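# Stack the on-edge magnet blocks flat in one pile

## Task

Take every magnet block from the row standing on its edge, lay each one flat, and pile them squarely on top of each other as a separate single stack on the bench; then open the grippers and pull the arms away.

## Robot and tools

Robot: two arms, left_arm and right_arm, each ending in a parallel two-finger gripper. All poses share one scene frame: origin on the table top midway between the arms, +x out over the table, +z up, and left_arm sits on the +y side. The arm names are not image sides. A gripper's fingers extend along its own +z axis and close along its own y axis. end_effector_position is the point between the finger pads, roughly 1 cm short of the tips. Reported hand positions can be a little wrong, more at long reach, and motions tend to finish a centimetre or more off, usually low.

Row format (used by every moving tool): one flat list of 16 numbers covering both arms, even if only one moves: left_arm x, y, z, qw, qx, qy, qz, opening, then right_arm x, y, z, qw, qx, qy, qz, opening. x, y, z are an absolute target position in metres in the scene frame; the quaternion is an absolute target orientation, w first, in the scene frame. Opening runs from -1 (closed) to +1 (fully open, 0.094 m). Optionally 12 more numbers in 0 to 1 may follow: stiffness scales per joint, left_arm's six then right_arm's six, in Joint positions order; they persist until changed.

execute_actions(actions): a list of up to 15 actions, run in order. Each action is a table of up to 15 rows, one row per 1/30 s step; a short table repeats its last row to fill 15 steps (0.5 s). An empty list just returns the current state and images. A target more than 0.6 m from the gripper's current position along any of its own axes gets the action refused for both arms; if the first action fails this or any action is malformed, nothing runs. To hold an orientation, resend the same quaternion every row rather than copying the drifting reported one.

move(target, speed, blocking): target is one 16-number row (absolute poses as above). Each gripper travels a straight line to its pose; all paths finish together, lasting 0.5 to 10 s (cut off at 10 s). speed is top path speed in m/s, 0.002 to 0.5, default 0.25; turning is capped at twice that in rad/s. Grippers lag, stray and can overshoot the speed, especially with a nearly straight arm. Paths ignore obstacles and the other arm. Opening is applied at the start. Faster moves and targets set deeper past a contact push harder. With blocking=false the result comes after 0.5 s while motion continues; other moves and execute_actions are refused until a result shows the move ended, so use wait or stop. The result adds a "move:" line: ending (done, off_target, moving, held, fault) and limits (paced = pose was clipped; held = a check blocked some steps, after which the arm may jump fast), plus each gripper's distance to its pose.

wait(seconds): 0 to 10; the robot keeps its last command; returns early if a running move finishes. stop(): brakes a running move (needs room; fingers keep moving). zoom_image(camera, region): camera is cam_high, cam_left_wrist or cam_right_wrist; region [x0, y0, x1, y1] in pixels of that 504x504 image, at most 504 by 504. finished_scene(scene): ends the current scene (give its number); irreversible, so only call once the stack is done, the grippers are open and the arms are clear.

Controller behaviour: every step the commanded pose is clipped to within 70 mm and 16 degrees of the measured pose, then pursued by damped inverse kinematics, favouring position over orientation. After an action the arm goes at most to its last clipped pose, so far targets need further actions. "Hand target" lines show what each arm is driving toward now. "pose unreachable" means a clearance check altered or blocked that arm's command. Elbows stop just short of straight. Joint limits (rad): waist -2.618 to 3.054, shoulder 0 to 3.142, elbow 0 to 3.142, wrist pitch -1.571 to 1.571, wrist yaw -1.571 to 1.571, wrist roll -2.094 to 2.094.

Gripping: grip_measured is the measured finger opening on the command scale (the last Joint positions number is the opening in metres); each gripper may read up to about 1 mm off. To hold a block, command about 0.03 below grip_measured for a firm grip, less for a gentle one. Pads press roughly 50 to 62 N each, briefly more on first contact. Parts may occasionally be tugged or nudged by disturbances.

To keep an arm still, resend its full last reported pose and wanted opening in each call. An arm blocked by an object keeps pushing until commanded otherwise. Joint torques are total drive output, offset and noisy. Holding loads heats motors: MOTOR HOT at 75 °C, a 10 s stop of that arm at 90 °C, and at 100 °C the arm and gripper go limp and drop. Faults stop arms and waste time.

Cameras: cam_high (fixed overhead, pinhole with radial distortion) and the two fisheye wrist cameras, all 504x504; calibration lines give K, distortion and T_world_to_cam, with small per-scene errors. The robot keeps executing its last command while you think.

Avoid: dropping blocks, knocking anything off the table (fails the task), slamming or pressing hard, and letting the arms collide or push each other.

Each tool is called by a JSON object that holds its "method" and its "body", one argument or row to a line.

## Session

{"method": "execute_actions", "body": {
  "actions": []
}}

Scene clock: 0.00 s.
left_arm: end_effector_position=(+0.3993, +0.0376, +0.1549) grip_measured=+1.000 end_effector_quat_wxyz=(+0.711, -0.060, +0.697, +0.070) | right_arm: end_effector_position=(+0.2679, -0.3204, +0.2485) grip_measured=+1.000 end_effector_quat_wxyz=(+0.439, +0.436, +0.617, +0.485)
Joint positions: left_arm=[-1.006  2.081  0.913  1.224 -1.193  0.065  0.094] | right_arm=[-0.618  0.697  0.473 -0.039 -0.989  1.23   0.094]
Joint velocities: left_arm=[0.007 0.002 0.017 0.037 0.007 0.037 0.   ] | right_arm=[-0.002  0.002  0.002  0.007  0.037  0.022  0.   ]
Joint torques (N m, as the arm reports them, + toward a larger angle): no reading
Hand target (left_arm): +0.400, +0.037, +0.165; +0.716, -0.070, +0.692, +0.060
Hand target (right_arm): +0.268, -0.320, +0.255; +0.450, +0.425, +0.620, +0.482
Joint stiffness scale: left_arm=[1. 1. 1. 1. 1. 1.] | right_arm=[1. 1. 1. 1. 1. 1.]

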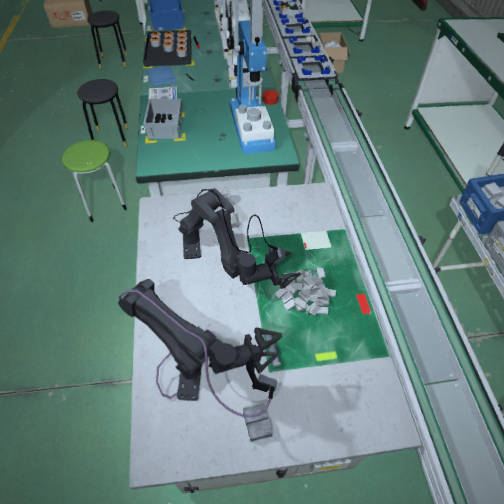

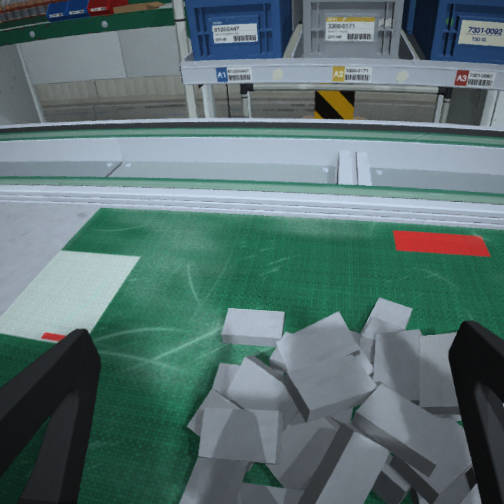

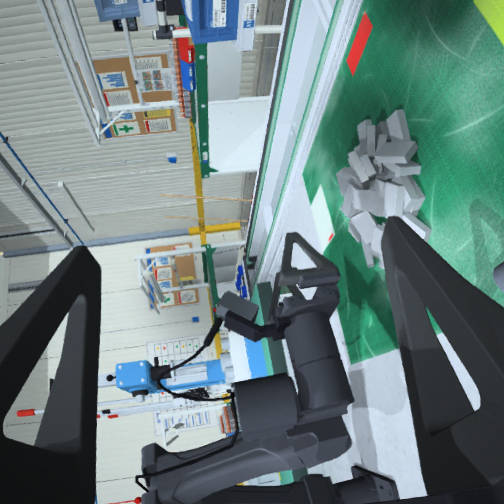

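{"method": "zoom_image", "body": {
  "camera": "cam_high",
  "region": [200,220,420,460]
}}

{"method": "move", "body": {
  "target": [0.25,0.3,0.25,0.38,0,0.92,0,1,0.22,-0.35,0.28,0.2,0,0.98,0,1]
}}

{"method": "zoom_image", "body": {
  "camera": "cam_high",
  "region": [200,220,420,460]
}}

Region (200, 220, 420, 460) of cam_high's 504x504 image, scaled by 2.100, with more detail than that image has; it fills the left 462 columns of this view, and the rest is white.

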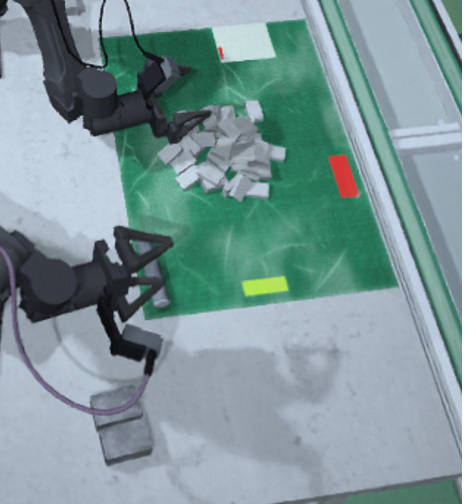

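Scene clock: 4.20 s.
left_arm: end_effector_position=(+0.2481, +0.3013, +0.2313) grip_measured=+1.000 end_effector_quat_wxyz=(+0.364, +0.009, +0.931, +0.005) | right_arm: end_effector_position=(+0.2139, -0.3495, +0.2789) grip_measured=+1.000 end_effector_quat_wxyz=(+0.201, +0.009, +0.980, -0.008)
Joint positions: left_arm=[-0.175  0.766  0.989 -1.056 -0.124 -0.111  0.094] | right_arm=[-0.36   1.238  1.588 -1.556 -0.182 -0.475  0.094]
Joint velocities: left_arm=[-0.022 -0.007 -0.007 -0.022  0.081  0.022  0.   ] | right_arm=[ 0.022  0.007  0.022  0.037 -0.007 -0.037  0.   ]
Joint torques (N m, as the arm reports them, + toward a larger angle): left_arm=[ 1.04 -0.71  8.7   1.38 -0.01  0.07] | right_arm=[ 0.67 -1.07  8.77  1.34 -0.15 -0.07]
Hand target (left_arm): +0.248, +0.303, +0.249; +0.387, +0.008, +0.922, +0.003
Hand target (right_arm): +0.216, -0.348, +0.282; +0.200, +0.002, +0.980, -0.007
Off the commanded pose (left_arm): 0.019 m, 2 deg.
Off the commanded pose (right_arm): 0.006 m, 1 deg.
Joint stiffness scale: left_arm=[1. 1. 1. 1. 1. 1.] | right_arm=[1. 1. 1. 1. 1. 1.]
move: off_target (left_arm)
camera_calibration (this result's frames):
cam_left_wrist: T_world_to_cam=[[-0.0404209, -0.998729, -0.0301018, 0.321383], [-0.995795, 0.0427442, -0.0810232, 0.28172], [0.0822069, 0.0267002, -0.996258, 0.290957], [0, 0, 0, 1]] pos_world=[0.269607, 0.301164, 0.322368]
cam_right_wrist: T_world_to_cam=[[-0.111457, -0.993579, 0.0194709, -0.335113], [-0.84588, 0.105136, 0.522909, 0.0711465], [-0.521599, 0.0418117, -0.852166, 0.476425], [0, 0, 0, 1]] pos_world=[0.271334, -0.360361, 0.375315]

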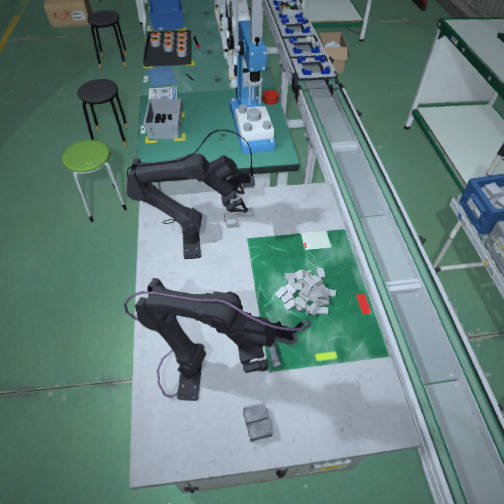

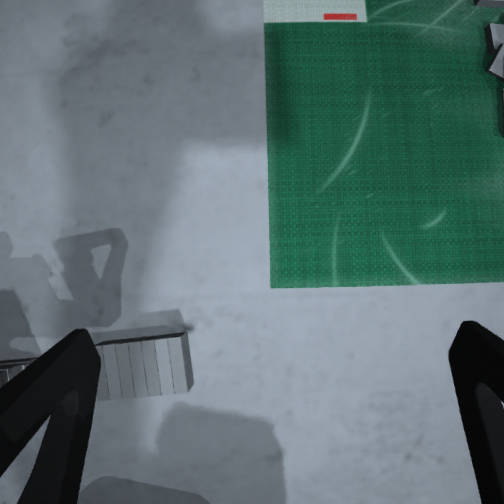

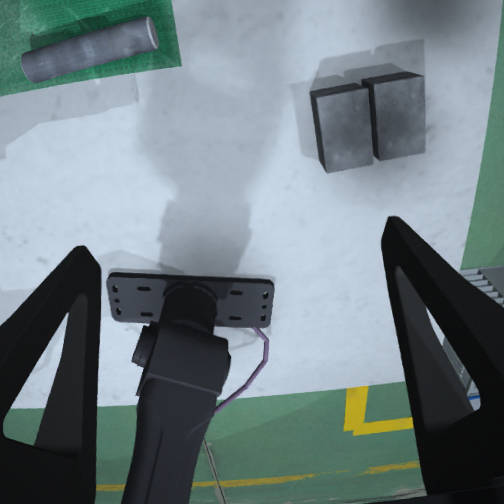

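Region (200, 220, 420, 460) of cam_high's 504x504 image, scaled by 2.100, with more detail than that image has; it fills the left 462 columns of this view, and the rest is white.

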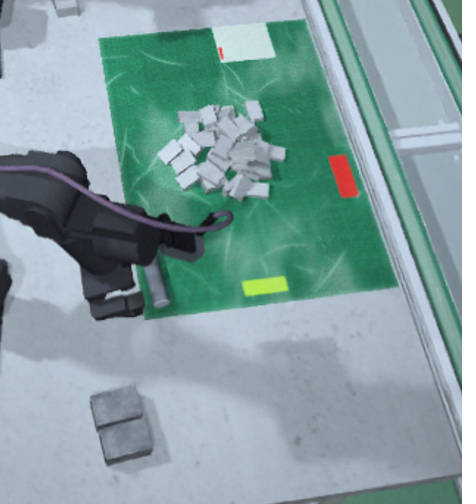

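{"method": "move", "body": {
  "target": [0.19,0.42,0.2,0.38,0,0.92,0,1,0.2139,-0.3495,0.2789,0.2,0,0.98,0,1]
}}

Scene clock: 5.93 s.
left_arm: end_effector_position=(+0.1886, +0.4182, +0.1890) grip_measured=+1.000 end_effector_quat_wxyz=(+0.364, -0.000, +0.931, +0.009) | right_arm: end_effector_position=(+0.2137, -0.3499, +0.2791) grip_measured=+1.000 end_effector_quat_wxyz=(+0.202, -0.001, +0.979, -0.008)
Joint positions: left_arm=[ 1.16   0.817  0.876 -1.256  0.662  1.027  0.094] | right_arm=[-0.367  1.238  1.588 -1.556 -0.189 -0.5    0.094]
Joint velocities: left_arm=[ 0.007 -0.007 -0.007  0.066  0.022  0.051  0.   ] | right_arm=[ 0.002 -0.012  0.007  0.007 -0.095  0.022  0.   ]
Joint torques (N m, as the arm reports them, + toward a larger angle): left_arm=[0.99 0.81 7.92 0.65 0.68 0.06] | right_arm=[-0.73 -1.35  7.37  1.31 -0.25 -0.07]
Hand target (left_arm): +0.191, +0.420, +0.198; +0.375, +0.004, +0.927, +0.009
Hand target (right_arm): +0.214, -0.349, +0.279; +0.200, +0.000, +0.980, -0.000
Off the commanded pose (left_arm): 0.011 m, 2 deg.
Off the commanded pose (right_arm): 0.000 m, 1 deg.
Joint stiffness scale: left_arm=[1. 1. 1. 1. 1. 1.] | right_arm=[1. 1. 1. 1. 1. 1.]
move: off_target (left_arm); limits=paced
camera_calibration (this result's frames):
cam_left_wrist: T_world_to_cam=[[-0.0207091, -0.999335, -0.0300168, 0.430998], [-0.996436, 0.0230861, -0.0811362, 0.222399], [0.0817752, 0.0282295, -0.996251, 0.250012], [0, 0, 0, 1]] pos_world=[0.210087, 0.418519, 0.280056]
cam_right_wrist: T_world_to_cam=[[-0.0928081, -0.995413, 0.0232382, -0.341193], [-0.849103, 0.0913127, 0.520276, 0.0675566], [-0.520011, 0.0285542, -0.853682, 0.471974], [0, 0, 0, 1]] pos_world=[0.271129, -0.359274, 0.375697]

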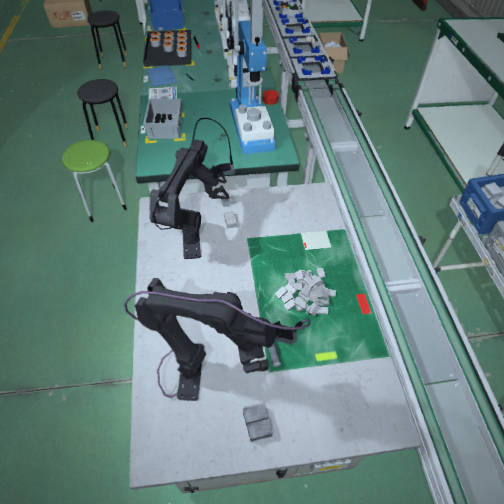

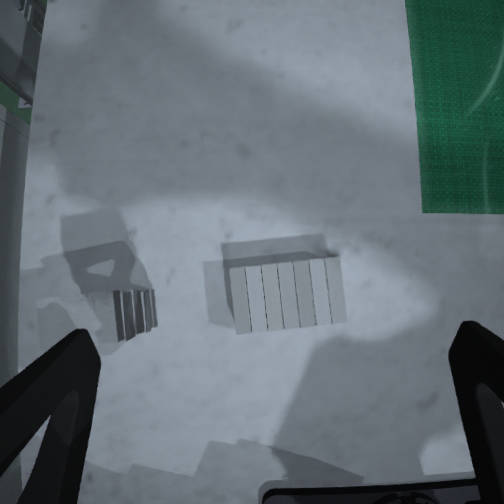

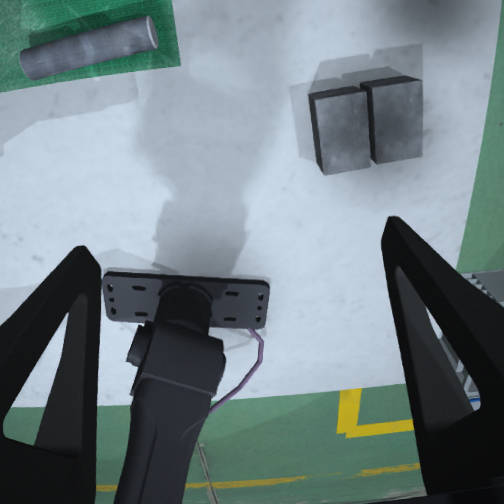

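{"method": "move", "body": {
  "target": [0.203,0.405,0.08,0,-0.052,0.999,0,1,0.2139,-0.3495,0.2789,0.2,0,0.98,0,1]
}}

Scene clock: 8.77 s.
left_arm: end_effector_position=(+0.1941, +0.4023, +0.0738) grip_measured=+1.000 end_effector_quat_wxyz=(-0.013, -0.050, +0.998, -0.020) | right_arm: end_effector_position=(+0.2138, -0.3498, +0.2791) grip_measured=+1.000 end_effector_quat_wxyz=(+0.202, -0.001, +0.979, -0.008)
Joint positions: left_arm=[ 0.486  1.308  0.862 -1.165  0.024  0.384  0.094] | right_arm=[-0.367  1.238  1.588 -1.556 -0.189 -0.5    0.094]
Joint velocities: left_arm=[-0.022 -0.007 -0.002  0.066 -0.066 -0.037  0.   ] | right_arm=[ 0.012 -0.007 -0.017  0.022 -0.022 -0.007  0.   ]
Joint torques (N m, as the arm reports them, + toward a larger angle): left_arm=[-1.01 -2.73  7.47  0.18  0.   -0.12] | right_arm=[-0.75 -1.31  7.37  1.31 -0.26 -0.08]
Hand target (left_arm): +0.206, +0.406, +0.080; +0.005, -0.049, +0.999, -0.009
Hand target (right_arm): +0.214, -0.349, +0.279; +0.200, +0.000, +0.980, -0.000
Off the commanded pose (left_arm): 0.011 m, 3 deg.
Off the commanded pose (right_arm): 0.000 m, 1 deg.
Joint stiffness scale: left_arm=[1. 1. 1. 1. 1. 1.] | right_arm=[1. 1. 1. 1. 1. 1.]
move: off_target (left_arm)
camera_calibration (this result's frames):
cam_left_wrist: T_world_to_cam=[[0.0705722, -0.99641, 0.046766, 0.387217], [-0.770564, -0.0246845, 0.636884, 0.141328], [-0.633443, -0.0809825, -0.76954, 0.301216], [0, 0, 0, 1]] pos_world=[0.272379, 0.413708, 0.123679]
cam_right_wrist: T_world_to_cam=[[-0.0926772, -0.995432, 0.0229158, -0.341076], [-0.849209, 0.0910378, 0.52015, 0.0675322], [-0.51986, 0.0287457, -0.853768, 0.472057], [0, 0, 0, 1]] pos_world=[0.271143, -0.359236, 0.375716]

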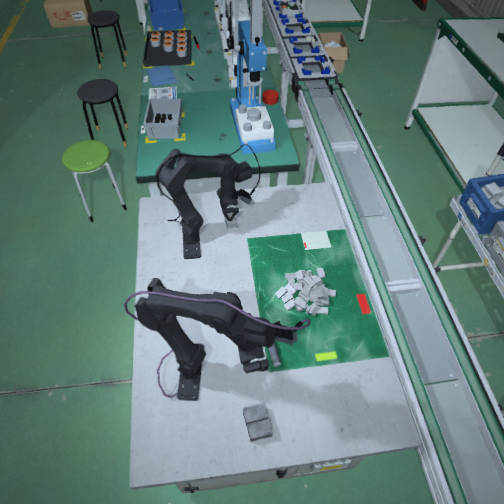

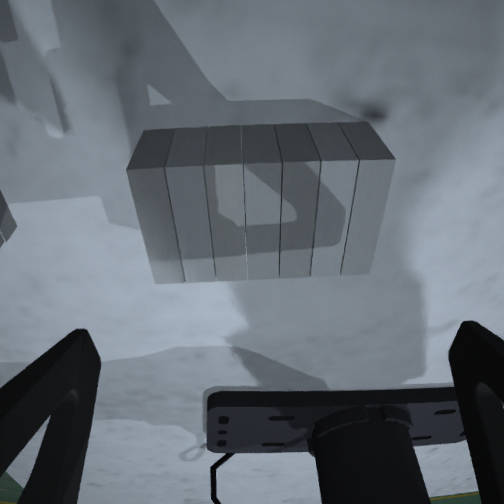

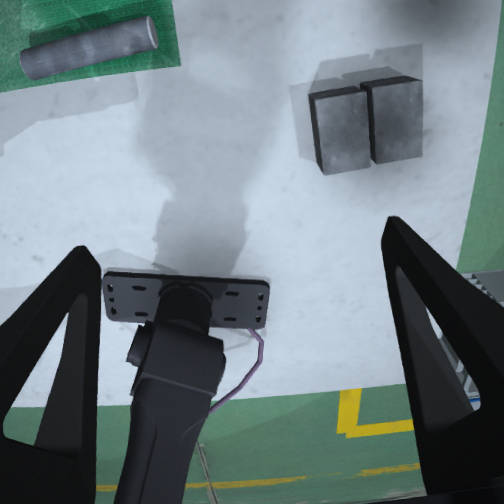

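{"method": "move", "body": {
  "target": [0.211,0.408,0.024,0,-0.052,0.999,0,1,0.2139,-0.3495,0.2789,0.2,0,0.98,0,1],
  "speed": 0.08
}}

{"method": "move", "body": {
  "target": [0.211,0.408,0.024,0,-0.052,0.999,0,0.45,0.2139,-0.3495,0.2789,0.2,0,0.98,0,1]
}}

Scene clock: 10.23 s.
left_arm: end_effector_position=(+0.2110, +0.4099, +0.0279) grip_measured=+1.000 end_effector_quat_wxyz=(-0.001, -0.053, +0.999, -0.002) | right_arm: end_effector_position=(+0.2137, -0.3499, +0.2791) grip_measured=+1.000 end_effector_quat_wxyz=(+0.202, -0.001, +0.979, -0.008)
Joint positions: left_arm=[ 0.462  1.407  0.748 -0.914  0.003  0.352  0.094] | right_arm=[-0.367  1.238  1.588 -1.556 -0.189 -0.5    0.094]
Joint velocities: left_arm=[ 0.007  0.007 -0.017  0.051 -0.066 -0.051  0.   ] | right_arm=[ 0.002  0.002 -0.007 -0.007 -0.125 -0.11   0.   ]
Joint torques (N m, as the arm reports them, + toward a larger angle): left_arm=[-1.03 -2.9   4.22  0.3  -0.02 -0.14] | right_arm=[-0.8  -1.3   7.4   1.32 -0.25 -0.08]
Hand target (left_arm): +0.212, +0.408, +0.024; -0.000, -0.052, +0.999, -0.000
Hand target (right_arm): +0.214, -0.349, +0.279; +0.200, +0.000, +0.980, -0.000
Off the commanded pose (left_arm): 0.004 m, 0 deg.
Off the commanded pose (right_arm): 0.000 m, 1 deg.
Joint stiffness scale: left_arm=[1. 1. 1. 1. 1. 1.] | right_arm=[1. 1. 1. 1. 1. 1.]
move: done
camera_calibration (this result's frames):
cam_left_wrist: T_world_to_cam=[[0.0770172, -0.996955, 0.0122385, 0.39553], [-0.785202, -0.053085, 0.616961, 0.199012], [-0.614432, -0.0571263, -0.786899, 0.263981], [0, 0, 0, 1]] pos_world=[0.288, 0.419971, 0.0801032]
cam_right_wrist: T_world_to_cam=[[-0.0928081, -0.995413, 0.0232382, -0.341193], [-0.849103, 0.0913127, 0.520276, 0.0675566], [-0.520011, 0.0285542, -0.853682, 0.471974], [0, 0, 0, 1]] pos_world=[0.271129, -0.359274, 0.375697]

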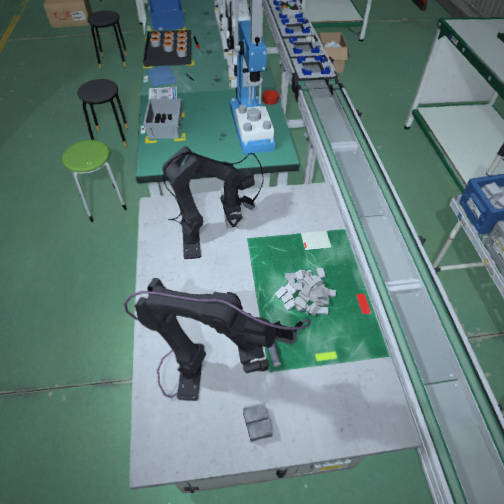

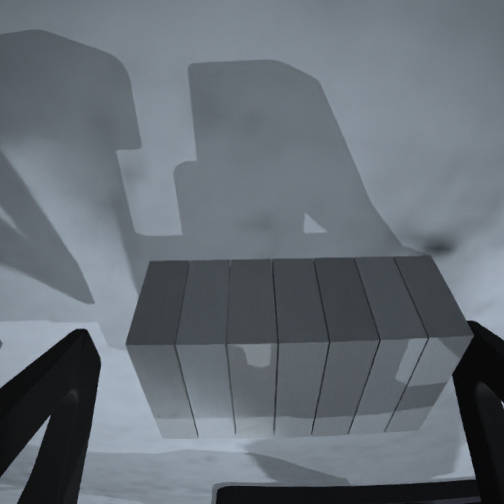

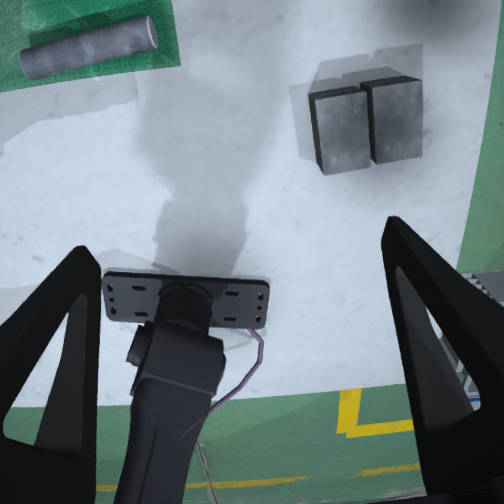

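Scene clock: 10.93 s.
left_arm: end_effector_position=(+0.2115, +0.4083, +0.0280) grip_measured=+0.478 end_effector_quat_wxyz=(+0.001, -0.053, +0.999, -0.006) | right_arm: end_effector_position=(+0.2137, -0.3499, +0.2791) grip_measured=+1.000 end_effector_quat_wxyz=(+0.202, -0.001, +0.979, -0.008)
Joint positions: left_arm=[ 0.462  1.407  0.748 -0.915  0.012  0.352  0.069] | right_arm=[-0.367  1.238  1.588 -1.556 -0.189 -0.5    0.094]
Joint velocities: left_arm=[ 0.002  0.002 -0.007  0.037 -0.007 -0.095  0.001] | right_arm=[ 0.007  0.002 -0.007 -0.007 -0.11   0.081  0.   ]
Joint torques (N m, as the arm reports them, + toward a larger angle): left_arm=[-0.91 -3.17  3.96  0.31 -0.1  -0.12] | right_arm=[-0.82 -1.37  7.36  1.33 -0.26 -0.07]
Hand target (left_arm): +0.211, +0.408, +0.024; -0.000, -0.052, +0.999, -0.000
Hand target (right_arm): +0.214, -0.349, +0.279; +0.200, +0.000, +0.980, -0.000
Off the commanded pose (left_arm): 0.004 m, 1 deg.
Off the commanded pose (right_arm): 0.000 m, 1 deg.
Joint stiffness scale: left_arm=[1. 1. 1. 1. 1. 1.] | right_arm=[1. 1. 1. 1. 1. 1.]
move: done
camera_calibration (this result's frames):
cam_left_wrist: T_world_to_cam=[[0.0766178, -0.996843, 0.0208061, 0.3937], [-0.78698, -0.0476486, 0.615136, 0.197497], [-0.612203, -0.0635043, -0.788147, 0.266358], [0, 0, 0, 1]] pos_world=[0.288327, 0.418782, 0.0802502]
cam_right_wrist: T_world_to_cam=[[-0.0928081, -0.995413, 0.0232382, -0.341193], [-0.849103, 0.0913127, 0.520276, 0.0675566], [-0.520011, 0.0285542, -0.853682, 0.471974], [0, 0, 0, 1]] pos_world=[0.271129, -0.359274, 0.375697]

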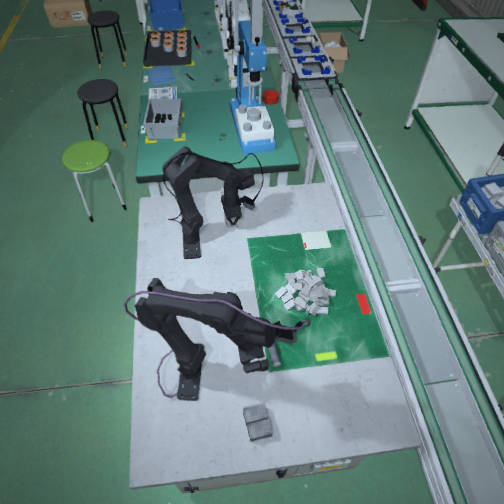

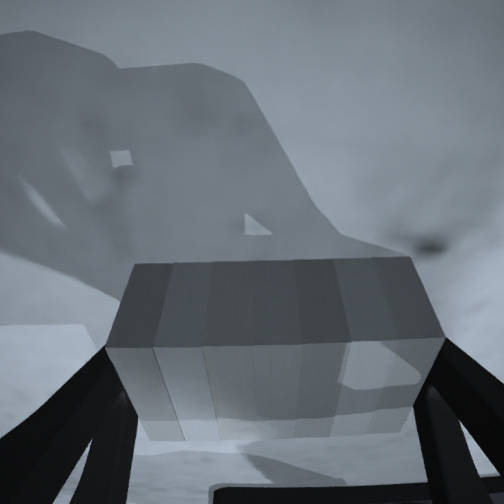

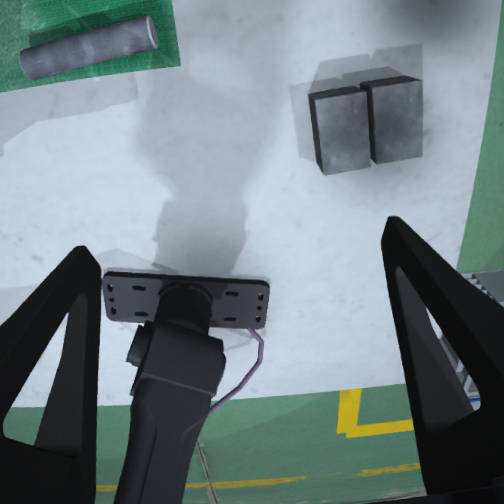

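{"method": "move", "body": {
  "target": [0.204,0.408,0.013,0,-0.052,0.999,0,0.62,0.2,-0.2,0.2,0.354,-0.612,0.612,0.354,1],
  "speed": 0.3
}}

{"method": "move", "body": {
  "target": [0.204,0.408,0.013,0,-0.052,0.999,0,0.44,0.2,-0.2,0.2,0.354,-0.612,0.612,0.354,1]
}}

{"method": "move", "body": {
  "target": [0.22,0.36,0.12,0,0,1,0,0.44,0.2,-0.2,0.2,0.354,-0.612,0.612,0.354,1],
  "speed": 0.15
}}

{"method": "move", "body": {
  "target": [0.2,0.02,0.13,0,0,0.707,-0.707,0.44,0.2,-0.14,0.12,0.354,-0.612,0.612,0.354,1],
  "speed": 0.2
}}

Scene clock: 15.13 s.
left_arm: end_effector_position=(+0.2051, +0.4069, +0.0159) grip_measured=+0.617 end_effector_quat_wxyz=(-0.002, -0.053, +0.999, -0.003) | right_arm: end_effector_position=(+0.2039, -0.2055, +0.2003) grip_measured=+1.000 end_effector_quat_wxyz=(-0.365, +0.604, -0.668, -0.234)
Joint positions: left_arm=[ 0.462  1.407  0.695 -0.864  0.003  0.352  0.076] | right_arm=[-0.268  1.299  1.087 -1.567 -0.879 -2.002  0.094]
Joint velocities: left_arm=[-0.007 -0.007  0.007  0.037 -0.037 -0.022  0.001] | right_arm=[ 0.007  0.012 -0.007 -0.007  0.022 -0.081  0.   ]
Joint torques (N m, as the arm reports them, + toward a larger angle): left_arm=[ 0.35 -3.19  3.96  0.3  -0.03  0.03] | right_arm=[ 0.75 -1.71  5.93  0.08 -0.71 -0.05]
Hand target (left_arm): +0.204, +0.408, +0.013; -0.000, -0.052, +0.999, -0.000
Hand target (right_arm): +0.202, -0.200, +0.201; +0.370, -0.597, +0.665, +0.255
Off the commanded pose (left_arm): 0.003 m, 0 deg.
Off the commanded pose (right_arm): 0.007 m, 15 deg.
Joint stiffness scale: left_arm=[1. 1. 1. 1. 1. 1.] | right_arm=[1. 1. 1. 1. 1. 1.]
joint sent to its limit (right arm) — the command would take joint 4 (wrist pitch) past its lower limit, so that joint was sent only as far as its limit.
move: off_target (right_arm); limits=paced
camera_calibration (this result's frames):
cam_left_wrist: T_world_to_cam=[[0.0766765, -0.996969, 0.0131632, 0.393265], [-0.783214, -0.0520563, 0.619569, 0.200771], [-0.617006, -0.057816, -0.784832, 0.251452], [0, 0, 0, 1]] pos_world=[0.28224, 0.417063, 0.0677797]
cam_right_wrist: T_world_to_cam=[[0.965781, -0.242787, 0.0912261, -0.271311], [-0.248458, -0.966972, 0.0568701, -0.16013], [0.0744057, -0.0775899, -0.994205, 0.28054], [0, 0, 0, 1]] pos_world=[0.201368, -0.198945, 0.312772]

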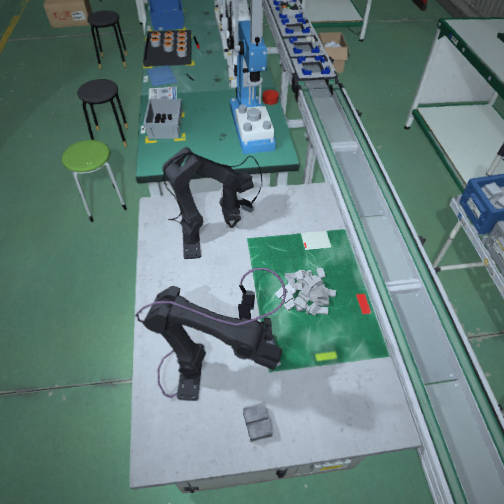

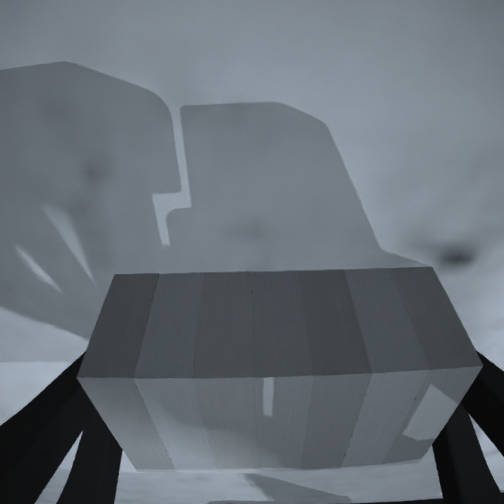

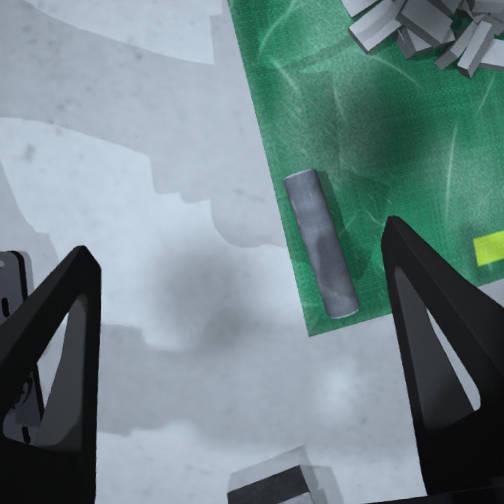

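Scene clock: 15.97 s.
left_arm: end_effector_position=(+0.2051, +0.4069, +0.0159) grip_measured=+0.481 end_effector_quat_wxyz=(-0.002, -0.053, +0.999, -0.003) | right_arm: end_effector_position=(+0.2024, -0.2045, +0.1984) grip_measured=+1.000 end_effector_quat_wxyz=(-0.366, +0.607, -0.664, -0.236)
Joint positions: left_arm=[ 0.462  1.407  0.695 -0.864  0.003  0.352  0.07 ] | right_arm=[-0.268  1.299  1.077 -1.567 -0.882 -2.019  0.094]
Joint velocities: left_arm=[-0.037 -0.002  0.007 -0.007 -0.022  0.139 -0.001] | right_arm=[-0.017  0.002  0.012 -0.022 -0.007  0.037  0.   ]
Joint torques (N m, as the arm reports them, + toward a larger angle): left_arm=[ 0.41 -3.3   3.9   0.28 -0.03  0.02] | right_arm=[ 0.28 -2.08  5.81  0.08 -0.69 -0.06]
Hand target (left_arm): +0.204, +0.408, +0.013; -0.000, -0.052, +0.999, +0.000
Hand target (right_arm): +0.201, -0.199, +0.200; +0.372, -0.597, +0.663, +0.255
Off the commanded pose (left_arm): 0.003 m, 0 deg.
Off the commanded pose (right_arm): 0.005 m, 15 deg.
Joint stiffness scale: left_arm=[1. 1. 1. 1. 1. 1.] | right_arm=[1. 1. 1. 1. 1. 1.]
joint sent to its limit (right arm) — the command would take joint 4 (wrist pitch) past its lower limit, so that joint was sent only as far as its limit.
move: off_target (right_arm)
camera_calibration (this result's frames):
cam_left_wrist: T_world_to_cam=[[0.0766765, -0.996969, 0.0131632, 0.393265], [-0.783214, -0.0520563, 0.619569, 0.200771], [-0.617006, -0.057816, -0.784832, 0.251452], [0, 0, 0, 1]] pos_world=[0.28224, 0.417063, 0.0677797]
cam_right_wrist: T_world_to_cam=[[0.967691, -0.233905, 0.0941412, -0.268625], [-0.239419, -0.969515, 0.0521455, -0.160776], [0.0790742, -0.0729999, -0.994192, 0.278866], [0, 0, 0, 1]] pos_world=[0.199402, -0.19835, 0.310919]

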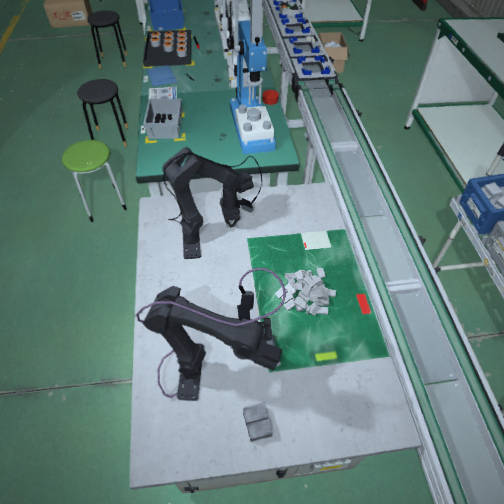

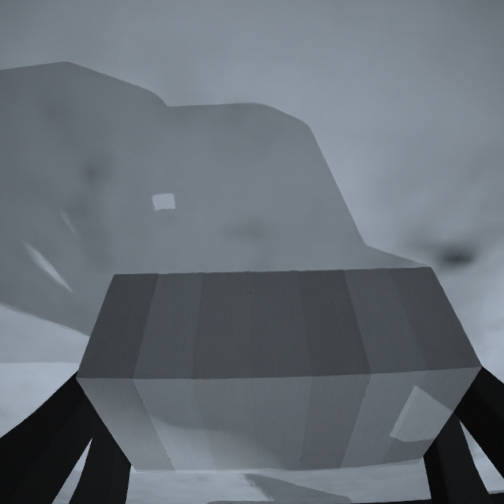

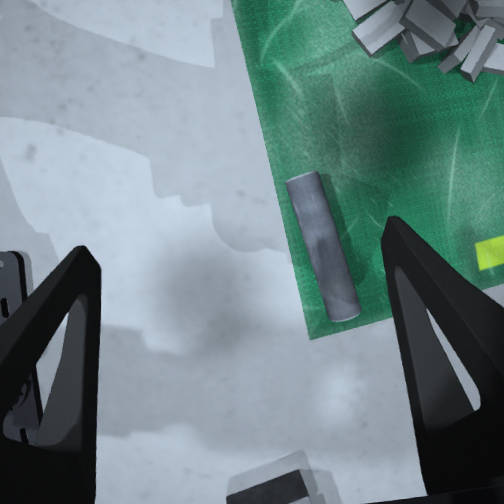

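Scene clock: 17.47 s.
left_arm: end_effector_position=(+0.2092, +0.3593, +0.1007) grip_measured=+0.481 end_effector_quat_wxyz=(-0.030, -0.001, +1.000, -0.008) | right_arm: end_effector_position=(+0.2025, -0.2044, +0.1985) grip_measured=+1.000 end_effector_quat_wxyz=(-0.368, +0.611, -0.661, -0.234)
Joint positions: left_arm=[ 0.222  1.311  0.971 -1.292  0.003  0.217  0.07 ] | right_arm=[-0.268  1.299  1.077 -1.567 -0.884 -2.03   0.094]
Joint velocities: left_arm=[-0.032  0.002 -0.007 -0.007 -0.037 -0.037  0.   ] | right_arm=[-0.007 -0.017 -0.002  0.066  0.051 -0.022  0.   ]
Joint torques (N m, as the arm reports them, + toward a larger angle): left_arm=[-0.99 -5.2   9.12 -0.27  0.03 -0.13] | right_arm=[ 0.27 -2.12  5.83  0.04 -0.73  0.06]
Hand target (left_arm): +0.217, +0.358, +0.120; +0.002, +0.000, +1.000, -0.002
Hand target (right_arm): +0.201, -0.199, +0.200; -0.373, +0.598, -0.663, -0.255
Off the commanded pose (left_arm): 0.022 m, 4 deg.
Off the commanded pose (right_arm): 0.005 m, 15 deg.
Joint stiffness scale: left_arm=[1. 1. 1. 1. 1. 1.] | right_arm=[1. 1. 1. 1. 1. 1.]
joint sent to its limit (right arm) — the command would take joint 4 (wrist pitch) past its lower limit, so that joint was sent only as far as its limit.
move: off_target (left_arm, right_arm)
camera_calibration (this result's frames):
cam_left_wrist: T_world_to_cam=[[-0.0267155, -0.999305, 0.025985, 0.365475], [-0.749388, 0.0372244, 0.661084, 0.10562], [-0.661592, -0.0018117, -0.749862, 0.303479], [0, 0, 0, 1]] pos_world=[0.289694, 0.361839, 0.148246]
cam_right_wrist: T_world_to_cam=[[0.968389, -0.226917, 0.103595, -0.269288], [-0.233036, -0.971118, 0.05123, -0.162102], [0.0889782, -0.073752, -0.993299, 0.276683], [0, 0, 0, 1]] pos_world=[0.198381, -0.19812, 0.311031]

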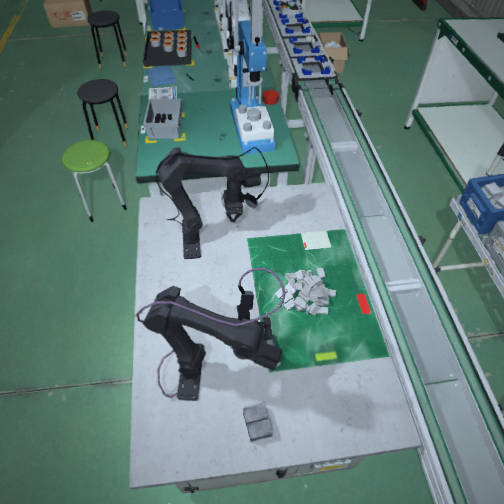

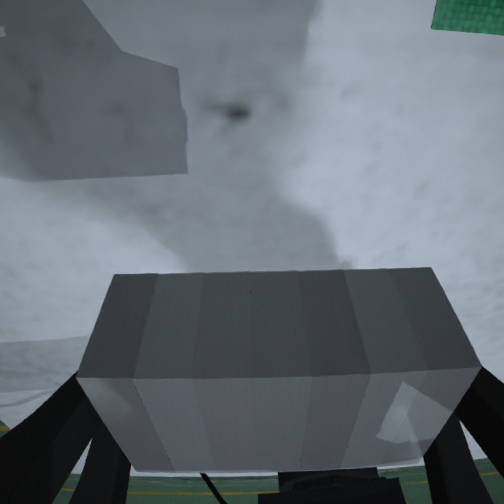

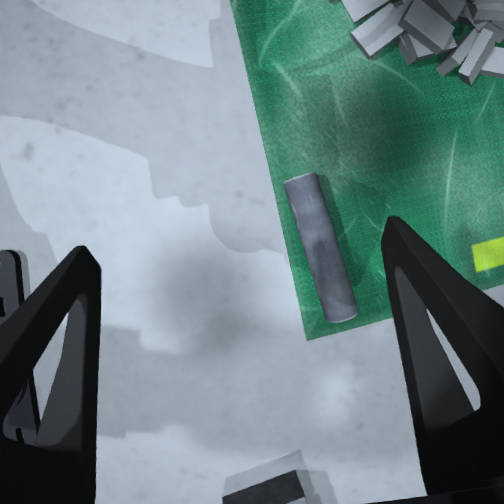

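Scene clock: 23.03 s.
left_arm: end_effector_position=(+0.2025, +0.0205, +0.0997) grip_measured=+0.482 end_effector_quat_wxyz=(-0.024, -0.052, +0.739, -0.671) | right_arm: end_effector_position=(+0.2009, -0.1459, +0.1215) grip_measured=+1.000 end_effector_quat_wxyz=(-0.346, +0.621, -0.615, -0.340)
Joint positions: left_arm=[-0.616  1.814  0.225  1.427  0.911 -1.548  0.07 ] | right_arm=[-0.008  1.463  0.826 -1.199 -0.99  -1.9    0.094]
Joint velocities: left_arm=[ 0.027 -0.007 -0.007  0.066 -0.022 -0.066 -0.   ] | right_arm=[-0.002  0.002  0.002  0.037  0.007 -0.037  0.   ]
Joint torques (N m, as the arm reports them, + toward a larger angle): left_arm=[-1.   -5.14  2.78  3.1   0.29 -0.06] | right_arm=[ 0.67 -2.73  5.21  0.34 -0.78  0.04]
Hand target (left_arm): +0.198, +0.017, +0.129; +0.010, -0.001, +0.709, -0.705
Hand target (right_arm): +0.201, -0.141, +0.121; -0.351, +0.614, -0.613, -0.353
Off the commanded pose (left_arm): 0.030 m, 9 deg.
Off the commanded pose (right_arm): 0.006 m, 2 deg.
Joint stiffness scale: left_arm=[1. 1. 1. 1. 1. 1.] | right_arm=[1. 1. 1. 1. 1. 1.]
joint sent to its limit (left arm) — the command would take joint 4 (wrist pitch) past its upper limit, so that joint was sent only as far as its limit.
move: off_target (left_arm); limits=paced
camera_calibration (this result's frames):
cam_left_wrist: T_world_to_cam=[[0.0796829, -0.0880905, 0.99292, -0.109866], [-0.8063, 0.579989, 0.116162, 0.168612], [-0.586116, -0.809847, -0.0248121, 0.226743], [0, 0, 0, 1]] pos_world=[0.277604, 0.0761562, 0.0951279]
cam_right_wrist: T_world_to_cam=[[0.996577, -0.0753141, -0.0340803, -0.213343], [-0.0771282, -0.995476, -0.0554796, -0.123643], [-0.0297477, 0.0579183, -0.997878, 0.248236], [0, 0, 0, 1]] pos_world=[0.210461, -0.153529, 0.233579]

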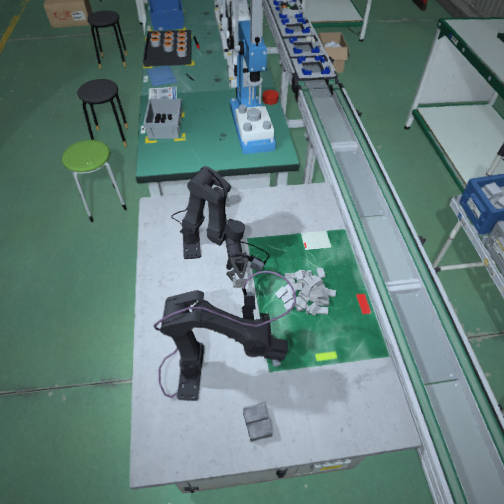

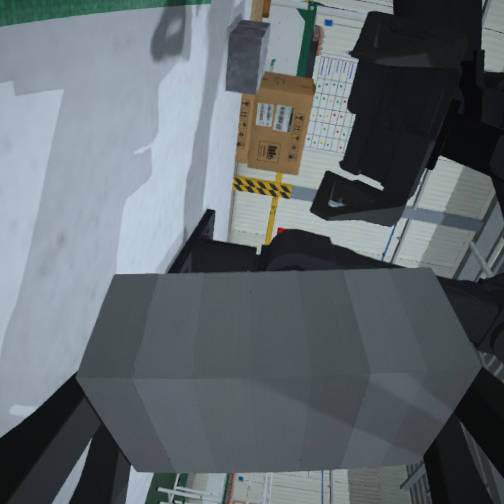

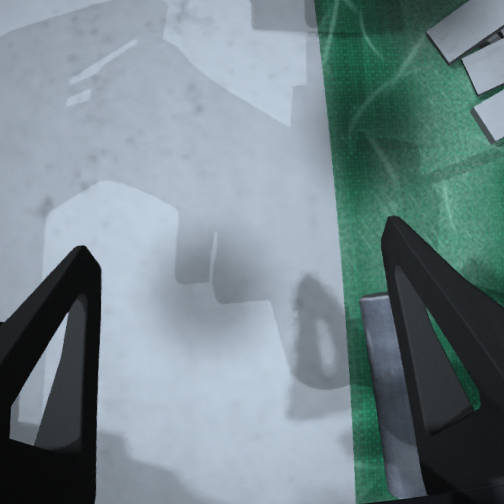

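{"method": "move", "body": {
  "target": [0.18,0.01,0.12,0.02,0.045,0.678,-0.733,0.44,0.18,-0.08,0.075,0.354,-0.612,0.612,0.354,0.4],
  "speed": 0.1
}}

Scene clock: 25.23 s.
left_arm: end_effector_position=(+0.1852, +0.0132, +0.0812) grip_measured=+0.482 end_effector_quat_wxyz=(-0.030, -0.015, +0.753, -0.657) | right_arm: end_effector_position=(+0.1829, -0.0845, +0.0682) grip_measured=+0.402 end_effector_quat_wxyz=(-0.341, +0.610, -0.623, -0.352)
Joint positions: left_arm=[-0.666  1.879  0.225  1.43   0.916 -1.457  0.07 ] | right_arm=[ 0.298  1.378  0.51  -0.498 -1.011 -1.304  0.066]
Joint velocities: left_arm=[-0.012 -0.007 -0.002 -0.051  0.007 -0.051 -0.   ] | right_arm=[ 0.002 -0.017 -0.017  0.022  0.007  0.066 -0.   ]
Joint torques (N m, as the arm reports them, + toward a larger angle): left_arm=[-0.88 -7.24  1.94  3.06  0.49  0.15] | right_arm=[ 0.74 -5.29  5.32  1.23 -0.67  0.05]
Hand target (left_arm): +0.179, +0.010, +0.117; +0.012, +0.052, +0.716, -0.696
Hand target (right_arm): +0.181, -0.081, +0.073; -0.353, +0.613, -0.613, -0.352
Off the commanded pose (left_arm): 0.039 m, 15 deg.
Off the commanded pose (right_arm): 0.009 m, 2 deg.
Joint stiffness scale: left_arm=[1. 1. 1. 1. 1. 1.] | right_arm=[1. 1. 1. 1. 1. 1.]
joint sent to its limit (left arm) — the command would take joint 4 (wrist pitch) past its upper limit, so that joint was sent only as far as its limit.
move: off_target (left_arm)
camera_calibration (this result's frames):
cam_left_wrist: T_world_to_cam=[[0.0323755, -0.128119, 0.99123, -0.081329], [-0.770988, 0.627908, 0.10634, 0.154654], [-0.636026, -0.76767, -0.078449, 0.223248], [0, 0, 0, 1]] pos_world=[0.263861, 0.0638524, 0.0816833]
cam_right_wrist: T_world_to_cam=[[0.993774, -0.0870084, -0.069588, -0.190596], [-0.0914204, -0.993821, -0.0629499, -0.0635861], [-0.0636808, 0.0689197, -0.995588, 0.197893], [0, 0, 0, 1]] pos_world=[0.196198, -0.0934154, 0.179754]

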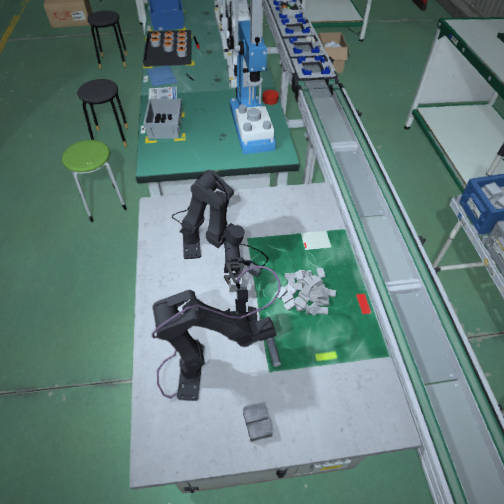

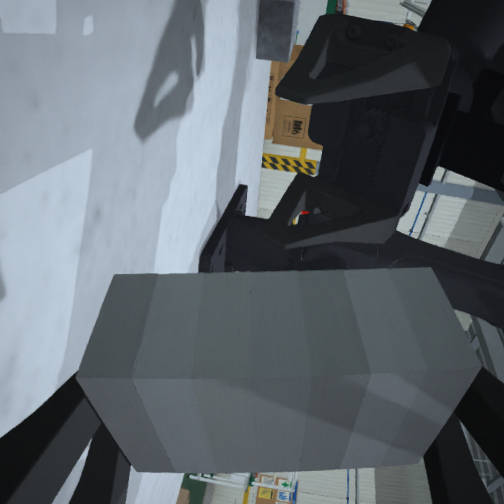

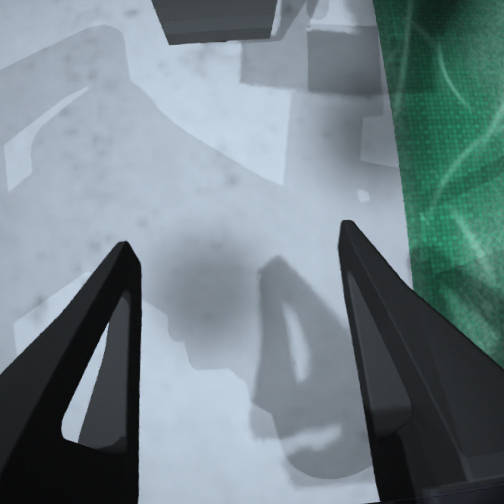

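Pitch limit; go higher.

{"method": "move", "body": {
  "target": [0.18,0.01,0.19,0.01,0.02,0.69,-0.723,0.44,0.18,-0.08,0.145,0.354,-0.612,0.612,0.354,0.4],
  "speed": 0.1
}}

Scene clock: 27.03 s.
left_arm: end_effector_position=(+0.1800, +0.0148, +0.1488) grip_measured=+0.482 end_effector_quat_wxyz=(-0.032, -0.036, +0.731, -0.680) | right_arm: end_effector_position=(+0.1814, -0.0835, +0.1299) grip_measured=+0.402 end_effector_quat_wxyz=(-0.340, +0.609, -0.625, -0.349)
Joint positions: left_arm=[-0.687  1.459  0.225  1.122  0.874 -1.581  0.07 ] | right_arm=[ 0.307  1.22   0.679 -0.806 -1.003 -1.28   0.066]
Joint velocities: left_arm=[ 0.007  0.002  0.002 -0.081  0.037 -0.007 -0.001] | right_arm=[-0.022  0.002 -0.002  0.007 -0.007 -0.007 -0.   ]
Joint torques (N m, as the arm reports them, + toward a larger angle): left_arm=[-0.99 -6.28  5.74  2.84  0.18 -0.03] | right_arm=[ 0.41 -4.59  9.27  0.82 -0.76 -0.05]
Hand target (left_arm): +0.177, +0.012, +0.190; +0.010, +0.019, +0.692, -0.722
Hand target (right_arm): +0.180, -0.080, +0.144; -0.354, +0.612, -0.612, -0.354
Off the commanded pose (left_arm): 0.041 m, 11 deg.
Off the commanded pose (right_arm): 0.016 m, 2 deg.
Joint stiffness scale: left_arm=[1. 1. 1. 1. 1. 1.] | right_arm=[1. 1. 1. 1. 1. 1.]
move: off_target (left_arm, right_arm)
camera_calibration (this result's frames):
cam_left_wrist: T_world_to_cam=[[0.0669094, -0.0635424, 0.995734, -0.155779], [-0.788432, 0.608234, 0.0917938, 0.148004], [-0.611472, -0.79121, -0.0094023, 0.21211], [0, 0, 0, 1]] pos_world=[0.256814, 0.067904, 0.143523]
cam_right_wrist: T_world_to_cam=[[0.993334, -0.092207, -0.0691747, -0.185157], [-0.0963088, -0.993631, -0.0585064, -0.0585789], [-0.0633394, 0.0647785, -0.995887, 0.25887], [0, 0, 0, 1]] pos_world=[0.194678, -0.0920478, 0.24157]

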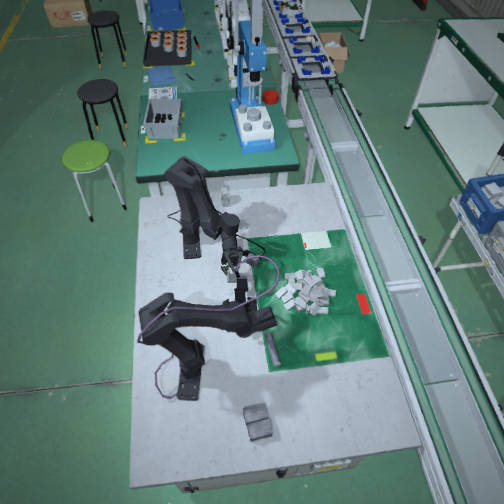

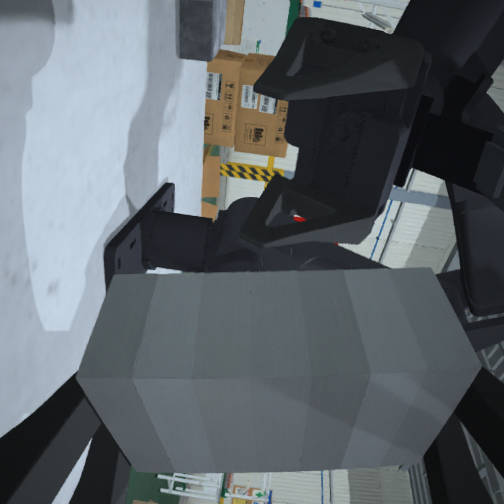

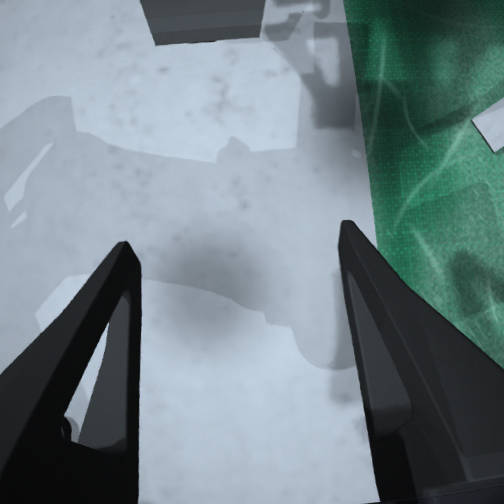

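{"method": "move", "body": {
  "target": [0.18,0.01,0.18,0.03,0.045,0.672,-0.739,0.44,0.178,-0.03,0.125,0.354,-0.612,0.612,0.354,0.4],
  "speed": 0.06
}}

Scene clock: 29.97 s.
left_arm: end_effector_position=(+0.1821, +0.0123, +0.1439) grip_measured=+0.482 end_effector_quat_wxyz=(-0.011, -0.012, +0.718, -0.696) | right_arm: end_effector_position=(+0.1826, -0.0334, +0.1188) grip_measured=+0.402 end_effector_quat_wxyz=(-0.343, +0.609, -0.623, -0.350)
Joint positions: left_arm=[-0.687  1.597  0.212  1.336  0.879 -1.565  0.07 ] | right_arm=[ 0.555  1.22   0.591 -0.382 -0.912 -0.879  0.066]
Joint velocities: left_arm=[-0.002  0.022  0.027  0.081 -0.022  0.095 -0.001] | right_arm=[-0.002  0.002  0.012  0.007  0.007 -0.007  0.   ]
Joint torques (N m, as the arm reports them, + toward a larger angle): left_arm=[-0.51 -4.33  4.49  3.15  0.22  0.01] | right_arm=[ 0.63 -4.75  6.57  1.89 -0.52  0.02]
Hand target (left_arm): +0.178, +0.011, +0.178; +0.031, +0.044, +0.678, -0.733
Hand target (right_arm): +0.179, -0.031, +0.124; -0.354, +0.613, -0.613, -0.353
Off the commanded pose (left_arm): 0.036 m, 11 deg.
Off the commanded pose (right_arm): 0.008 m, 2 deg.
Joint stiffness scale: left_arm=[1. 1. 1. 1. 1. 1.] | right_arm=[1. 1. 1. 1. 1. 1.]
move: off_target (left_arm)
camera_calibration (this result's frames):
cam_left_wrist: T_world_to_cam=[[0.0026808, -0.0229683, 0.999733, -0.140586], [-0.78839, 0.614961, 0.0162425, 0.162468], [-0.61517, -0.788223, -0.0164594, 0.213044], [0, 0, 0, 1]] pos_world=[0.259524, 0.0647855, 0.141416]
cam_right_wrist: T_world_to_cam=[[0.993691, -0.0909039, -0.0656837, -0.182909], [-0.0951817, -0.99332, -0.0652295, -0.00866301], [-0.0593153, 0.0710699, -0.995706, 0.244085], [0, 0, 0, 1]] pos_world=[0.195408, -0.0425794, 0.230458]

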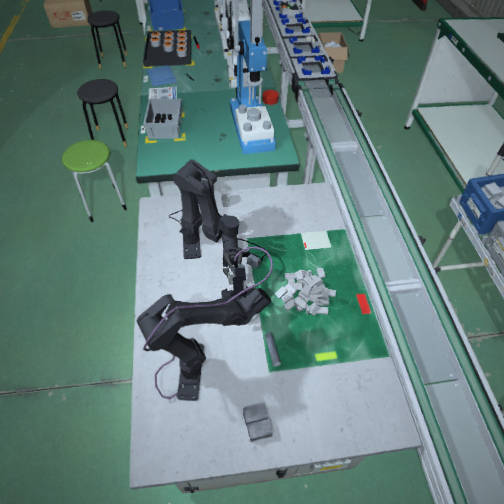

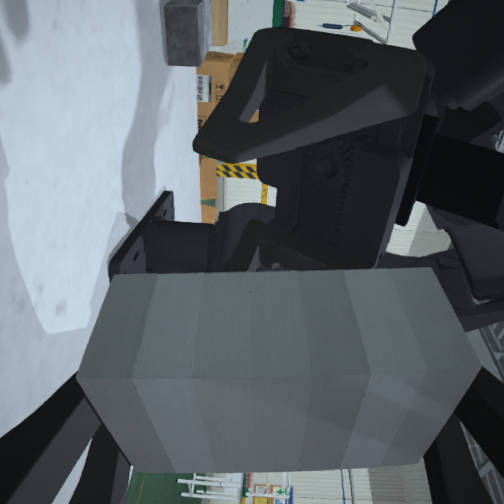

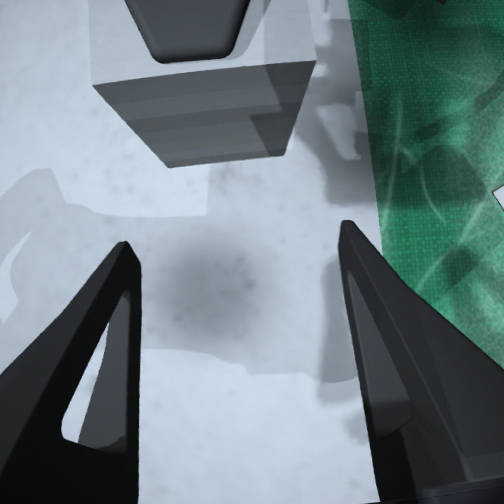

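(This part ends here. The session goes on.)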